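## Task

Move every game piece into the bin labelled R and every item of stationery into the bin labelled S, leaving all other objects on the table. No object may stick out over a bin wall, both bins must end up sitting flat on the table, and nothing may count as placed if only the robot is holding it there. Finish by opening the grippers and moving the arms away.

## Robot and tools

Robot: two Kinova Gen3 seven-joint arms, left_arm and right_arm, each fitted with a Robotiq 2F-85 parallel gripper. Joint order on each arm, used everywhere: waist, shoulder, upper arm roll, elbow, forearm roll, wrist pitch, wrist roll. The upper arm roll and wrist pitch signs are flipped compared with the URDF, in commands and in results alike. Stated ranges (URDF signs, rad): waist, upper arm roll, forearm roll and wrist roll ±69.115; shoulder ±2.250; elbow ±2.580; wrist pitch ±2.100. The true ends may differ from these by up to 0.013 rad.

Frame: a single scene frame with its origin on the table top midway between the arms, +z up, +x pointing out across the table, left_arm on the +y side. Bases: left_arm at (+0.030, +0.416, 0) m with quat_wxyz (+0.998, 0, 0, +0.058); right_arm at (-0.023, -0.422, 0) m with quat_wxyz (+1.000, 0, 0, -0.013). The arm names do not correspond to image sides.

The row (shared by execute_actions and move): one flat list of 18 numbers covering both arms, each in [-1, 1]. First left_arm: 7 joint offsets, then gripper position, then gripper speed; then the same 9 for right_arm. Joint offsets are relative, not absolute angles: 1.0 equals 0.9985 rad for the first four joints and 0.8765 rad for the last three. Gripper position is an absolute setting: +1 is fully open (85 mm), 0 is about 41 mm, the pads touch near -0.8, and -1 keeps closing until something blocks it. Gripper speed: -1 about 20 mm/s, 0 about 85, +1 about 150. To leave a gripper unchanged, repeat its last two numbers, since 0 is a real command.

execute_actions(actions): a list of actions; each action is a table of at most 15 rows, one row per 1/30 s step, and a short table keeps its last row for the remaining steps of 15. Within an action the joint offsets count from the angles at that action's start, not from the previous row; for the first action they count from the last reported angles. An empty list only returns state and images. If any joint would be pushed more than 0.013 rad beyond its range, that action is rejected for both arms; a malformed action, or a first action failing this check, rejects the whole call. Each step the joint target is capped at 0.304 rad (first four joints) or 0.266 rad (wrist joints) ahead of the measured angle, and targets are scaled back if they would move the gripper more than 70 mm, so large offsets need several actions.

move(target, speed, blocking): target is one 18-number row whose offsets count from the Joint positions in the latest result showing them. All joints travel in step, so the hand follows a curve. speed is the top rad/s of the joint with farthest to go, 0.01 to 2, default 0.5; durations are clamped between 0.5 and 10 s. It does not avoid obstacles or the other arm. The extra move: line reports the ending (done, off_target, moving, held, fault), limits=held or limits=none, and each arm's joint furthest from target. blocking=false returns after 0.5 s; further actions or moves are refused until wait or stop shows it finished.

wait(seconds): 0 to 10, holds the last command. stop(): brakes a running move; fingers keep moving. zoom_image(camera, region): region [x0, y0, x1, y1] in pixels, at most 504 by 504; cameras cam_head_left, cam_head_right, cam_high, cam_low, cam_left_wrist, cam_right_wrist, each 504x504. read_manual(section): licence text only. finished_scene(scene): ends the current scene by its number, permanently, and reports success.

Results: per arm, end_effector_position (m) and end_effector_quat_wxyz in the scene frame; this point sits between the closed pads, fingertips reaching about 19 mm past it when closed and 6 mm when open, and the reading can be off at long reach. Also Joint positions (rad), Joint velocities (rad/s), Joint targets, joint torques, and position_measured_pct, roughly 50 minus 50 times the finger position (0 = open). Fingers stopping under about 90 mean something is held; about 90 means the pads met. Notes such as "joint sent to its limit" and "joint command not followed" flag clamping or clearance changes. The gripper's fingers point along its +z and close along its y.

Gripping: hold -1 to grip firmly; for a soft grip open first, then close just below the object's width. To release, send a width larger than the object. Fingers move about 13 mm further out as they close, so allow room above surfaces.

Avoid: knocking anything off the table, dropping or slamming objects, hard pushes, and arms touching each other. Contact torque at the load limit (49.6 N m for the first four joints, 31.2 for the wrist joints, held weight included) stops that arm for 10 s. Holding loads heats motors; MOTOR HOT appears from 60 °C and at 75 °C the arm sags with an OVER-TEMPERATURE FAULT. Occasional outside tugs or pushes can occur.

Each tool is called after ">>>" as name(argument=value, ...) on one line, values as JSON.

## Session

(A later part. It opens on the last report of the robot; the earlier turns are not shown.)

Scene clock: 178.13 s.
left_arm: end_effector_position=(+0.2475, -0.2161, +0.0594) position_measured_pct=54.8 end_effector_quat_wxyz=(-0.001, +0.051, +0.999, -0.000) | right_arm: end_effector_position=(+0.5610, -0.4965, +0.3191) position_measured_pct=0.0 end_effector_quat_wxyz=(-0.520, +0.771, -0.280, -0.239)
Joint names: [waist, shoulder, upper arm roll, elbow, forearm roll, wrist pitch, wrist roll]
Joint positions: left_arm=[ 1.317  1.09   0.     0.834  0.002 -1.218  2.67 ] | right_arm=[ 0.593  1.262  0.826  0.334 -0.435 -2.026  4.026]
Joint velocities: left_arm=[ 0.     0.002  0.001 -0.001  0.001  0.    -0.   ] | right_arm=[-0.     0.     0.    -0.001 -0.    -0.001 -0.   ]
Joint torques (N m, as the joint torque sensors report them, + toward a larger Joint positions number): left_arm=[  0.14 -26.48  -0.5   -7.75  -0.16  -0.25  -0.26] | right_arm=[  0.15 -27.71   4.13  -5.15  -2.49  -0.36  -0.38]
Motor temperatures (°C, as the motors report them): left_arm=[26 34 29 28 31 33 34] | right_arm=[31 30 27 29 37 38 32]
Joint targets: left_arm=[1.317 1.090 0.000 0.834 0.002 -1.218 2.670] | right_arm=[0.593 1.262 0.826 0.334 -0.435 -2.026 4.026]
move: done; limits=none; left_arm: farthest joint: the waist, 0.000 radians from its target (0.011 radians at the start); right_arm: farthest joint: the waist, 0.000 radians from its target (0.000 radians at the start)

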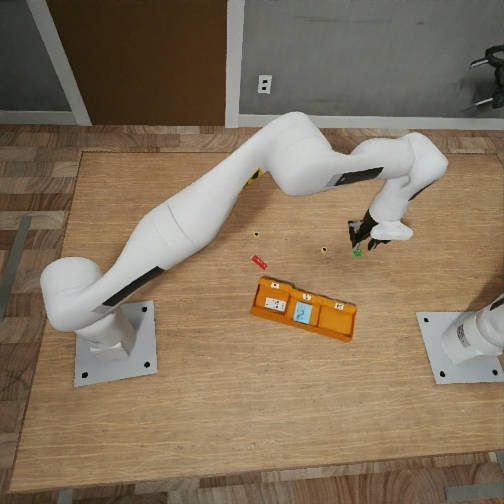

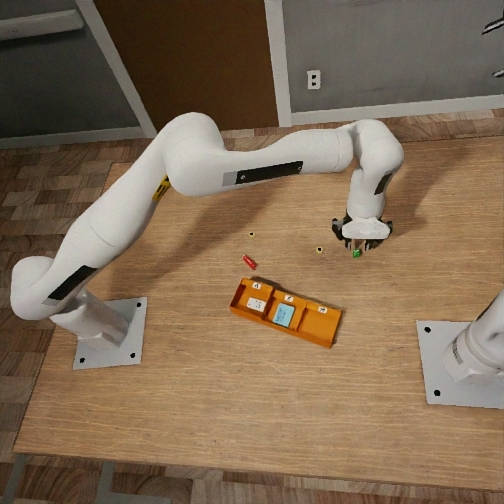

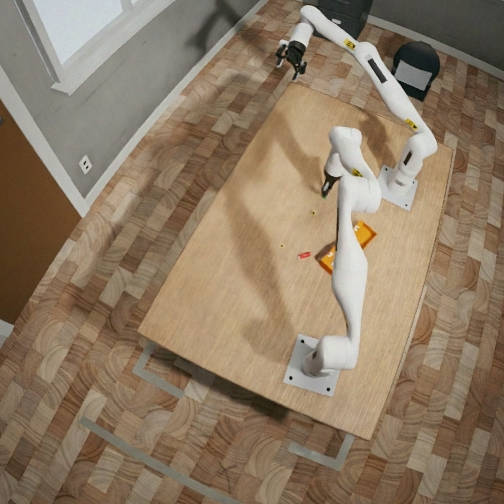

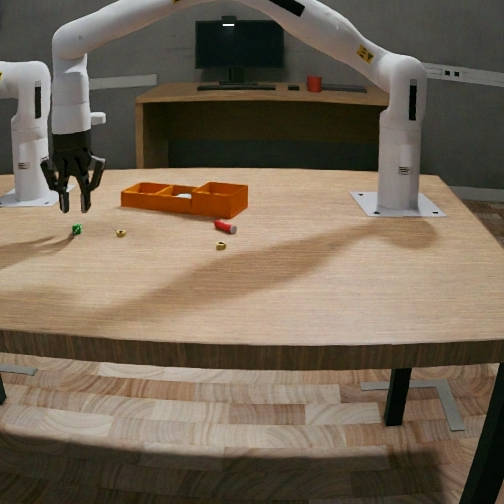

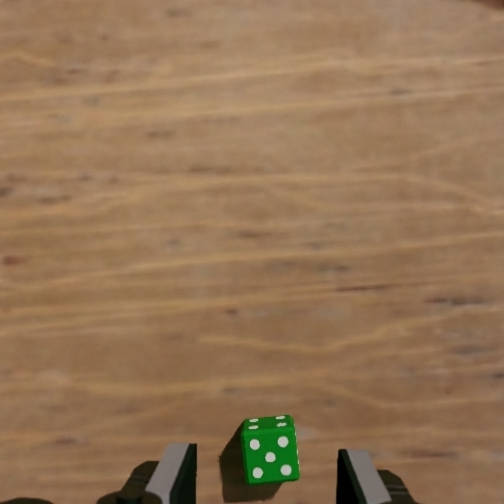

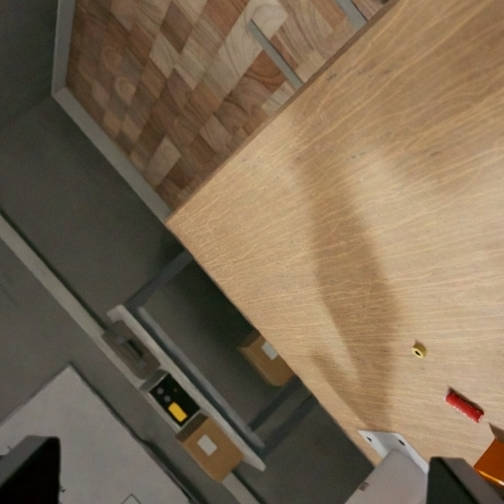

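>>> move(target=[0,0.044,0,0.026,0,0.08,0,-0.1,0.3, 0,0,0,0,0,0,0,1,0], speed=0.2)

>>> execute_actions(actions=[[[0,0,0,0,0,0,0,-1,0.5, 0,0,0,0,0,0,0,1,0]],[[0,0,0,0,0,0,0,-1,0.5, 0,0,0,0,0,0,0,1,0]]])

>>> move(target=[0,-0.2,0,0.1,0,-0.11,0,-1,0.5, 0,0,0,0,0,0,0,1,0], speed=0.5)

Scene clock: 185.27 s.
left_arm: end_effector_position=(+0.2475, -0.2160, +0.0226) position_measured_pct=54.8 end_effector_quat_wxyz=(-0.001, +0.051, +0.999, -0.000) | right_arm: end_effector_position=(+0.5610, -0.4965, +0.3191) position_measured_pct=0.0 end_effector_quat_wxyz=(-0.520, +0.771, -0.280, -0.239)
Joint names: [waist, shoulder, upper arm roll, elbow, forearm roll, wrist pitch, wrist roll]
Joint positions: left_arm=[ 1.317  1.134  0.     0.86   0.002 -1.148  2.67 ] | right_arm=[ 0.593  1.262  0.826  0.334 -0.435 -2.026  4.026]
Joint velocities: left_arm=[-0.     0.003 -0.001  0.001  0.001  0.001  0.   ] | right_arm=[-0.    -0.001 -0.     0.     0.001  0.    -0.   ]
Joint torques (N m, as the joint torque sensors report them, + toward a larger Joint positions number): left_arm=[  0.08 -26.68  -0.55  -7.49  -0.14  -0.28  -0.29] | right_arm=[  0.08 -27.64   4.02  -5.12  -2.37  -0.42  -0.35]
Motor temperatures (°C, as the motors report them): left_arm=[26 34 29 28 31 33 34] | right_arm=[31 30 27 29 37 38 32]
Joint targets: left_arm=[1.317 1.134 0.000 0.860 0.002 -1.148 2.670] | right_arm=[0.593 1.262 0.826 0.334 -0.435 -2.026 4.026]
move: done; limits=none; left_arm: farthest joint: the waist, 0.000 radians from its target (0.000 radians at the start); right_arm: farthest joint: the waist, 0.000 radians from its target (0.000 radians at the start)

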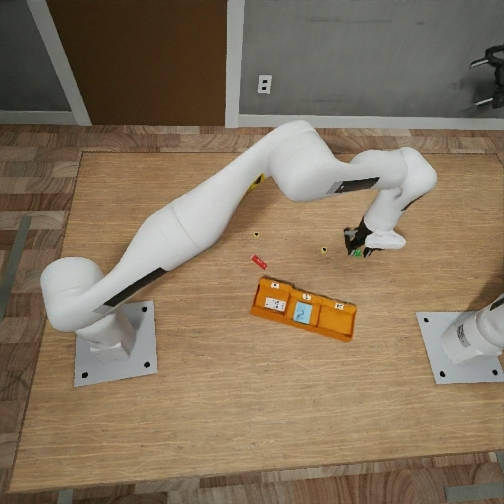

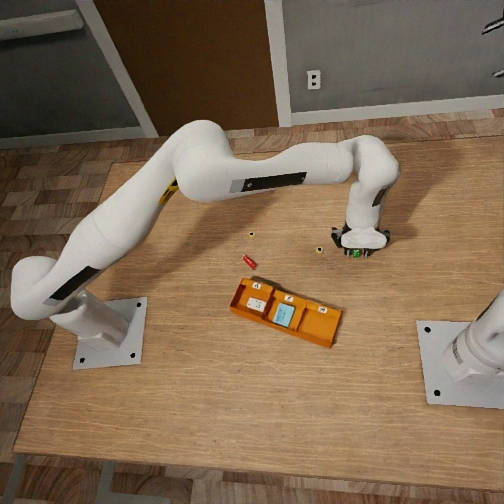

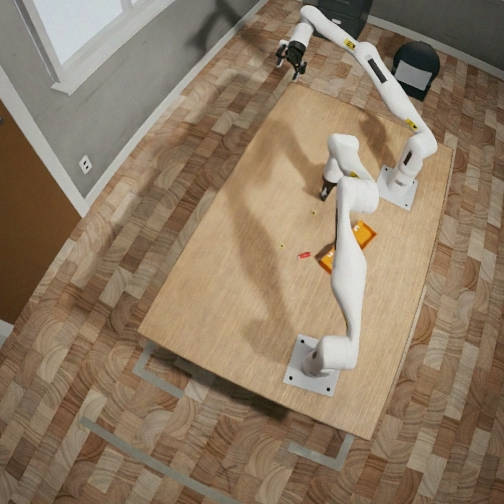

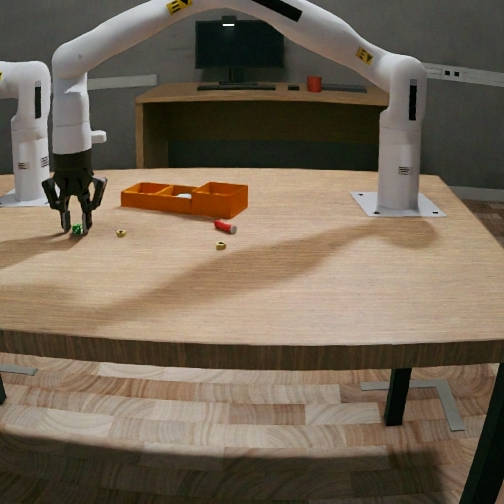

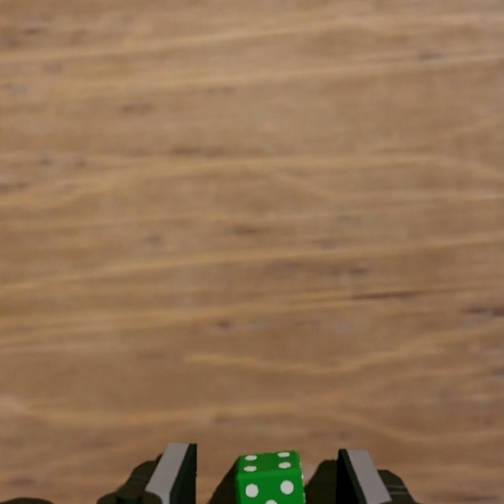

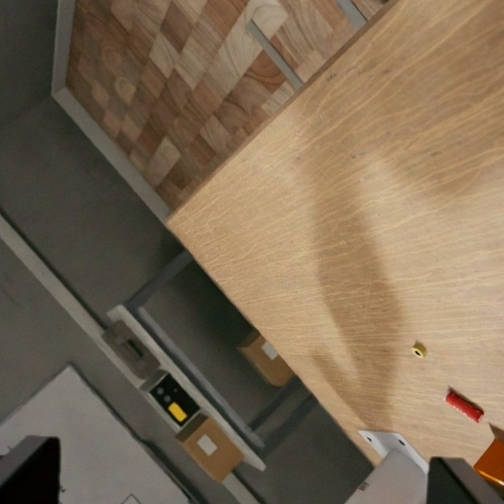

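Scene clock: 186.27 s.
left_arm: end_effector_position=(+0.2476, -0.2163, +0.0231) position_measured_pct=80.2 end_effector_quat_wxyz=(-0.001, +0.051, +0.999, -0.001) | right_arm: end_effector_position=(+0.5610, -0.4965, +0.3191) position_measured_pct=0.0 end_effector_quat_wxyz=(-0.520, +0.771, -0.280, -0.239)
Joint names: [waist, shoulder, upper arm roll, elbow, forearm roll, wrist pitch, wrist roll]
Joint positions: left_arm=[ 1.317  1.133  0.     0.86   0.002 -1.148  2.67 ] | right_arm=[ 0.593  1.262  0.826  0.334 -0.435 -2.026  4.026]
Joint velocities: left_arm=[ 0.  0. -0.  0. -0. -0.  0.] | right_arm=[ 0.002 -0.002 -0.    -0.    -0.     0.001 -0.   ]
Joint torques (N m, as the joint torque sensors report them, + toward a larger Joint positions number): left_arm=[  0.07 -26.58  -0.54  -7.67  -0.11  -0.25  -0.21] | right_arm=[  0.12 -27.8    4.09  -5.1   -2.37  -0.43  -0.37]
Motor temperatures (°C, as the motors report them): left_arm=[26 34 29 28 31 33 34] | right_arm=[31 30 27 29 37 38 32]
Joint targets: left_arm=[1.317 1.133 0.000 0.860 0.002 -1.148 2.670] | right_arm=[0.593 1.262 0.826 0.334 -0.435 -2.026 4.026]

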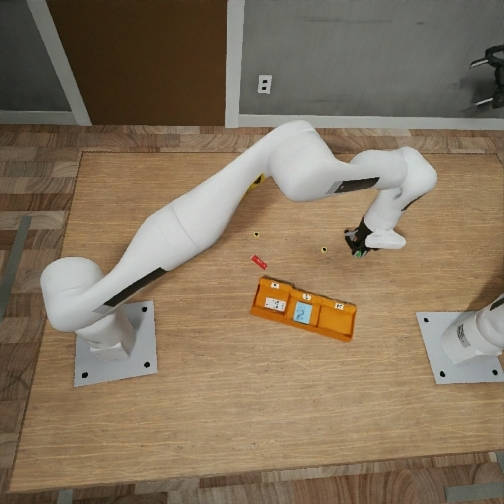

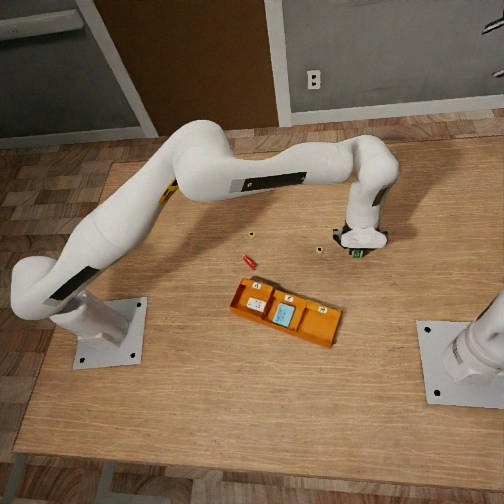

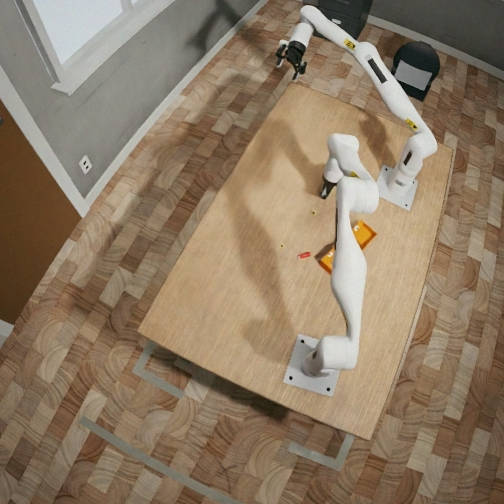

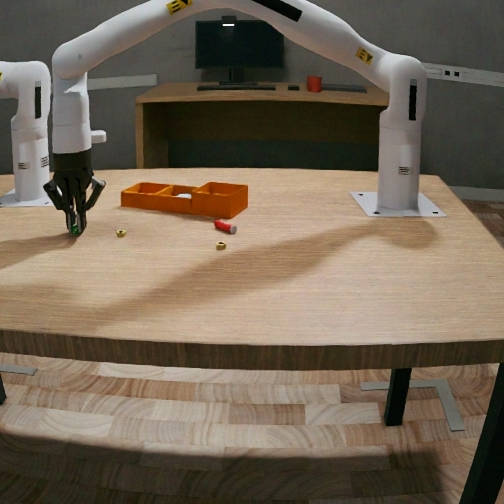

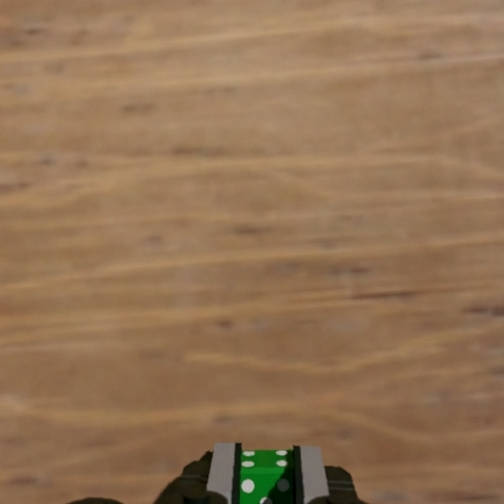

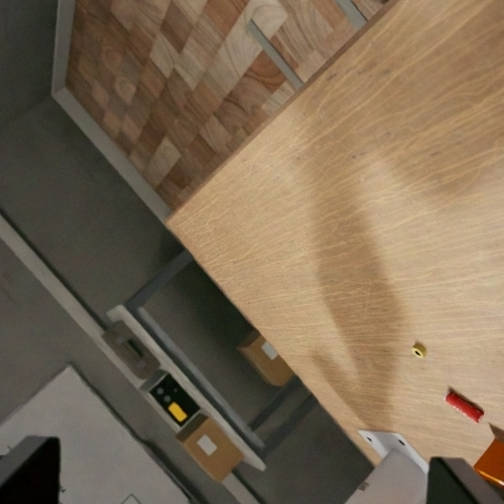

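Scene clock: 187.23 s.
left_arm: end_effector_position=(+0.2366, -0.1878, +0.1242) position_measured_pct=80.2 end_effector_quat_wxyz=(-0.000, +0.051, +0.999, -0.002) | right_arm: end_effector_position=(+0.5610, -0.4965, +0.3191) position_measured_pct=0.0 end_effector_quat_wxyz=(-0.520, +0.771, -0.280, -0.239)
Joint names: [waist, shoulder, upper arm roll, elbow, forearm roll, wrist pitch, wrist roll]
Joint positions: left_arm=[ 1.317  0.934  0.     0.96   0.002 -1.244  2.67 ] | right_arm=[ 0.593  1.262  0.826  0.334 -0.435 -2.026  4.026]
Joint velocities: left_arm=[ 0.    -0.005 -0.    -0.     0.002 -0.     0.001] | right_arm=[ 0.001 -0.001  0.     0.    -0.001 -0.001 -0.   ]
Joint torques (N m, as the joint torque sensors report them, + toward a larger Joint positions number): left_arm=[  0.26 -25.22  -0.35  -7.88  -0.06  -0.2   -0.18] | right_arm=[  0.1  -27.62   4.24  -5.17  -2.43  -0.43  -0.33]
Motor temperatures (°C, as the motors report them): left_arm=[26 34 29 28 31 33 34] | right_arm=[31 30 27 29 37 38 32]
Joint targets: left_arm=[1.317 0.933 0.000 0.960 0.002 -1.244 2.670] | right_arm=[0.593 1.262 0.826 0.334 -0.435 -2.026 4.026]
move: done; limits=none; left_arm: farthest joint: the waist, 0.000 radians from its target (0.000 radians at the start); right_arm: farthest joint: the waist, 0.000 radians from its target (0.000 radians at the start)

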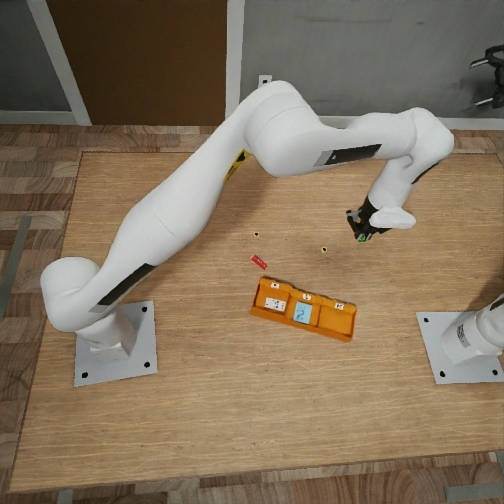

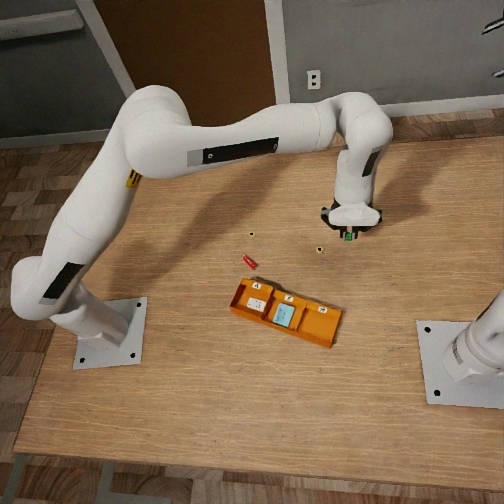

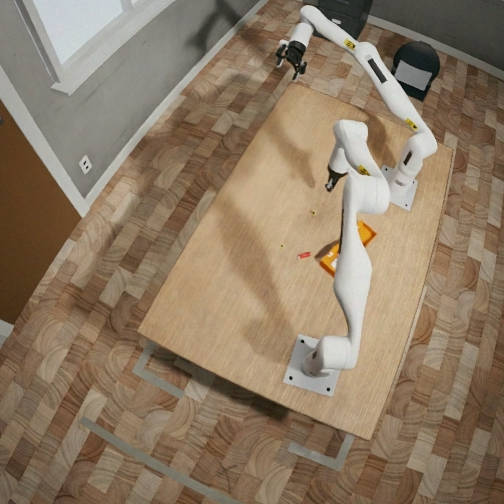

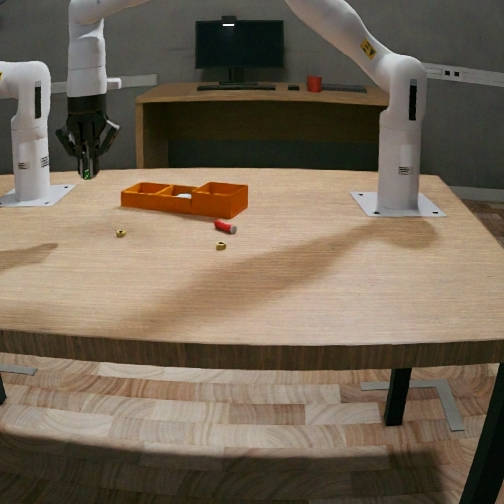

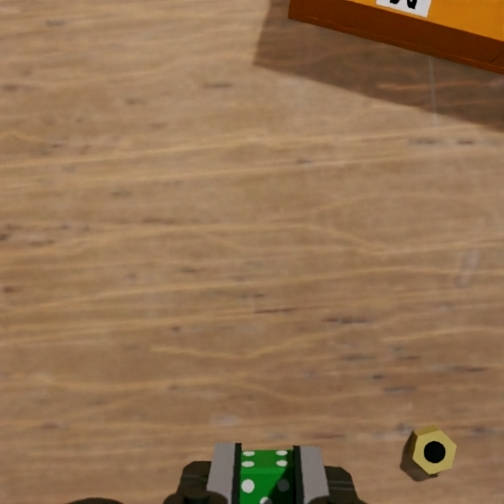

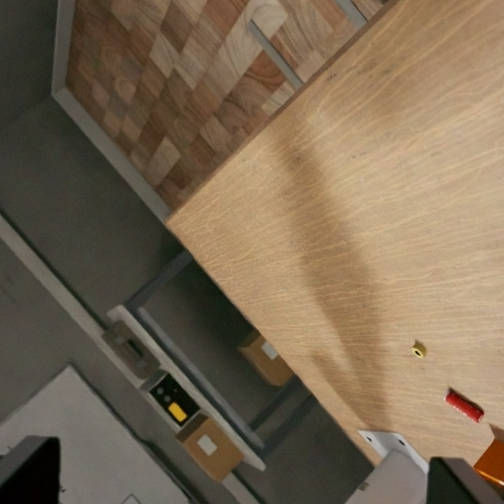

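>>> move(target=[0.105,-0.5,0,1,0,0.62,-0.2,-1,0.5, 0,0,0,0,0,0,0,1,0], speed=0.8)

Scene clock: 197.87 s.
left_arm: end_effector_position=(+0.1120, +0.0174, +0.1252) position_measured_pct=80.2 end_effector_quat_wxyz=(+0.010, +0.189, +0.982, -0.022) | right_arm: end_effector_position=(+0.5610, -0.4965, +0.3191) position_measured_pct=0.0 end_effector_quat_wxyz=(-0.520, +0.771, -0.280, -0.239)
Joint names: [waist, shoulder, upper arm roll, elbow, forearm roll, wrist pitch, wrist roll]
Joint positions: left_arm=[ 1.422  0.435  0.     1.958  0.002 -0.701  2.494] | right_arm=[ 0.593  1.262  0.826  0.334 -0.435 -2.026  4.026]
Joint velocities: left_arm=[-0.    -0.001 -0.     0.    -0.     0.     0.001] | right_arm=[-0.     0.001 -0.     0.001 -0.    -0.    -0.   ]
Joint torques (N m, as the joint torque sensors report them, + toward a larger Joint positions number): left_arm=[  0.17 -14.74  -0.2   -5.74  -0.21  -0.09  -0.26] | right_arm=[  0.08 -27.53   3.98  -5.15  -2.43  -0.38  -0.32]
Motor temperatures (°C, as the motors report them): left_arm=[26 35 29 28 31 33 34] | right_arm=[31 30 27 29 37 38 32]
Joint targets: left_arm=[1.422 0.434 0.000 1.958 0.002 -0.701 2.494] | right_arm=[0.593 1.262 0.826 0.334 -0.435 -2.026 4.026]
move: done; limits=none; left_arm: farthest joint: the waist, 0.000 radians from its target (0.104 radians at the start); right_arm: farthest joint: the waist, 0.000 radians from its target (0.000 radians at the start)

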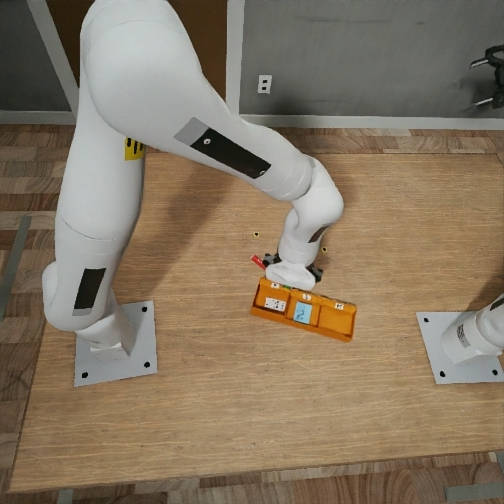

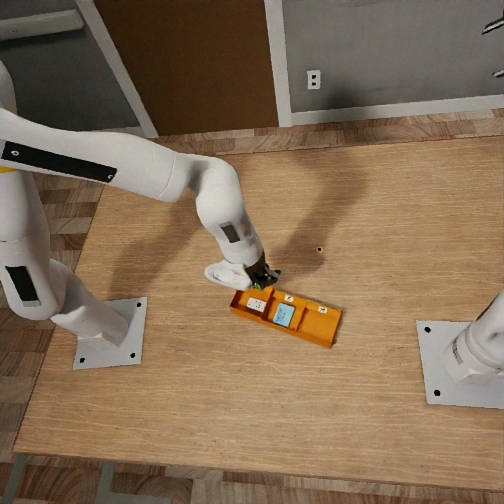

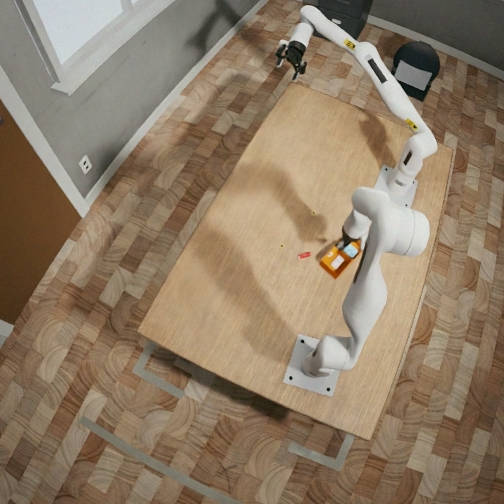

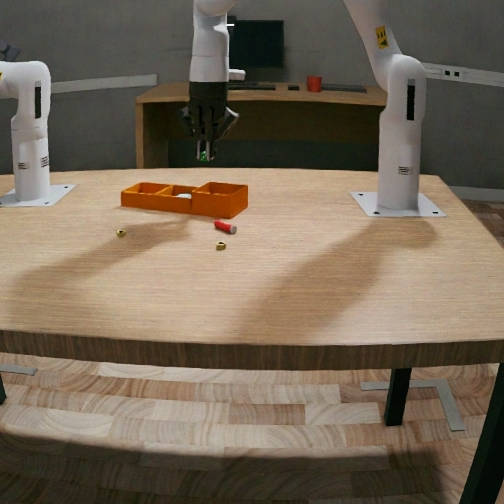

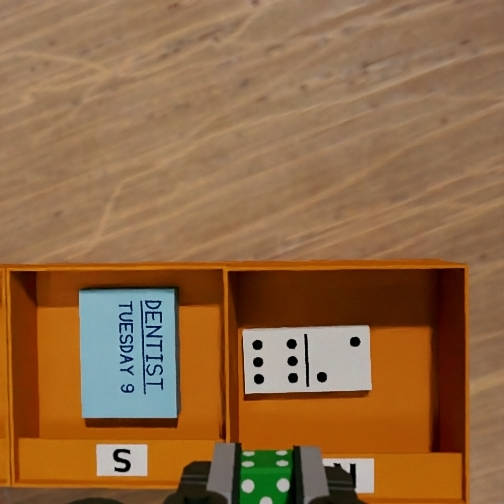

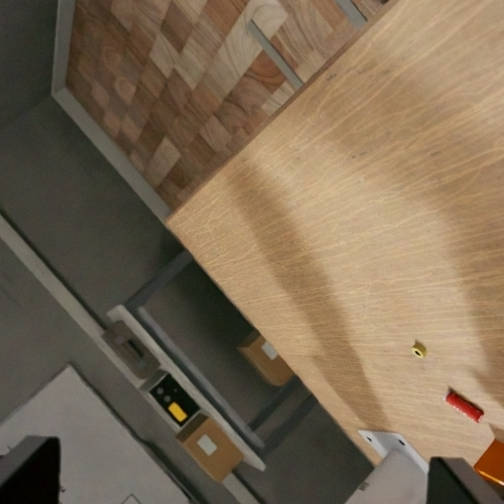

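>>> move(target=[0,0.103,0,0.08,0,0.154,0,-1,0.5, 0,0,0,0,0,0,0,1,0], speed=0.4)

Scene clock: 204.50 s.
left_arm: end_effector_position=(+0.1063, +0.0386, +0.0697) position_measured_pct=80.2 end_effector_quat_wxyz=(-0.001, +0.189, +0.982, -0.000) | right_arm: end_effector_position=(+0.5610, -0.4965, +0.3191) position_measured_pct=0.0 end_effector_quat_wxyz=(-0.520, +0.771, -0.280, -0.239)
Joint names: [waist, shoulder, upper arm roll, elbow, forearm roll, wrist pitch, wrist roll]
Joint positions: left_arm=[ 1.422  0.537  0.     2.038  0.002 -0.566  2.494] | right_arm=[ 0.593  1.262  0.826  0.334 -0.435 -2.026  4.026]
Joint velocities: left_arm=[-0.     0.002 -0.001  0.001  0.     0.    -0.   ] | right_arm=[ 0.001  0.    -0.     0.    -0.    -0.    -0.   ]
Joint torques (N m, as the joint torque sensors report them, + toward a larger Joint positions number): left_arm=[  0.13 -15.42  -0.2   -4.21  -0.16  -0.21  -0.21] | right_arm=[  0.07 -27.76   4.08  -5.17  -2.38  -0.51  -0.33]
Motor temperatures (°C, as the motors report them): left_arm=[26 35 29 28 31 33 34] | right_arm=[31 30 27 29 37 38 32]
Joint targets: left_arm=[1.422 0.537 0.000 2.038 0.002 -0.566 2.494] | right_arm=[0.593 1.262 0.826 0.334 -0.435 -2.026 4.026]
move: done; limits=none; left_arm: farthest joint: the shoulder, 0.001 radians from its target (0.104 radians at the start); right_arm: farthest joint: the waist, 0.000 radians from its target (0.000 radians at the start)

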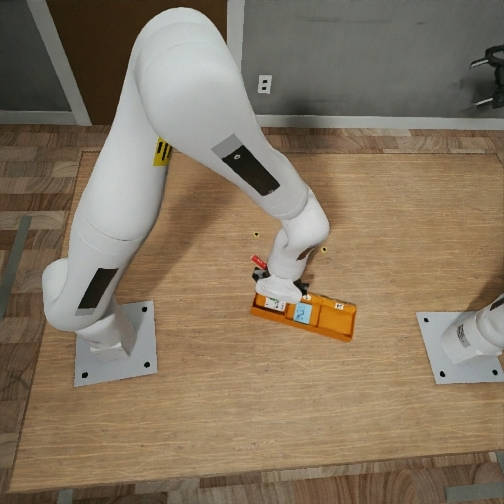

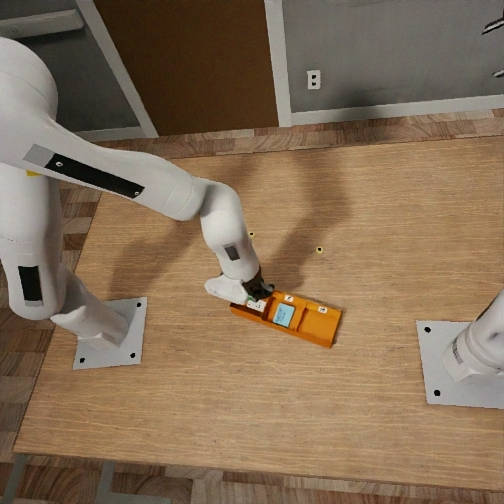

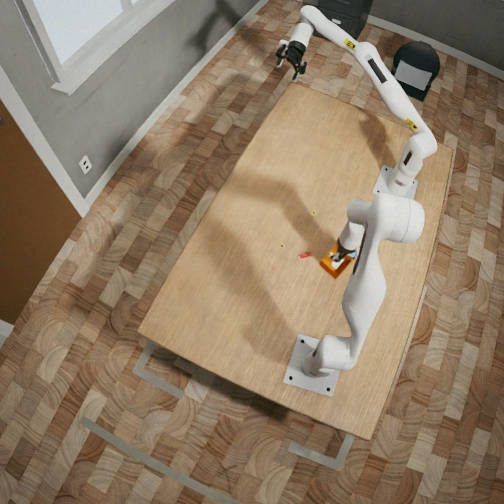

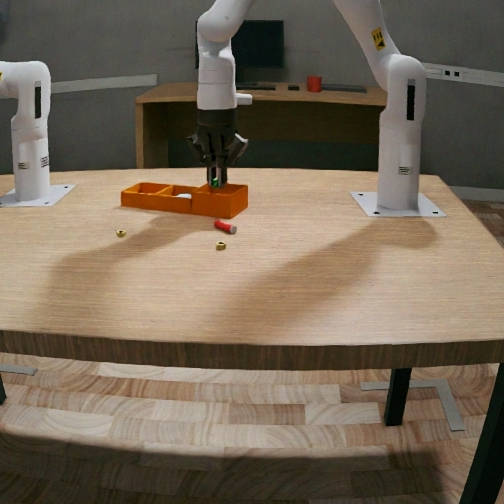

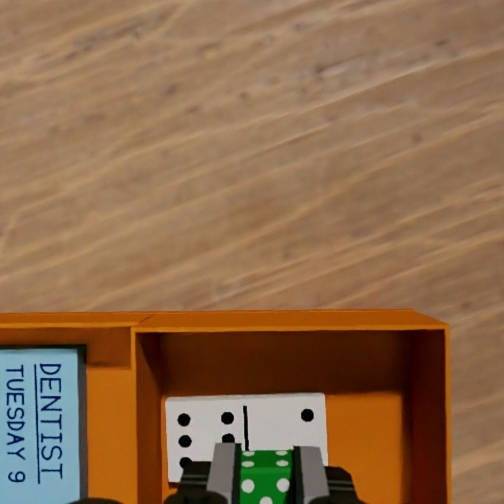

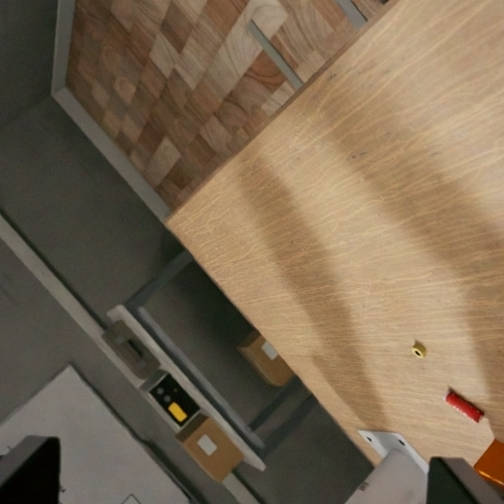

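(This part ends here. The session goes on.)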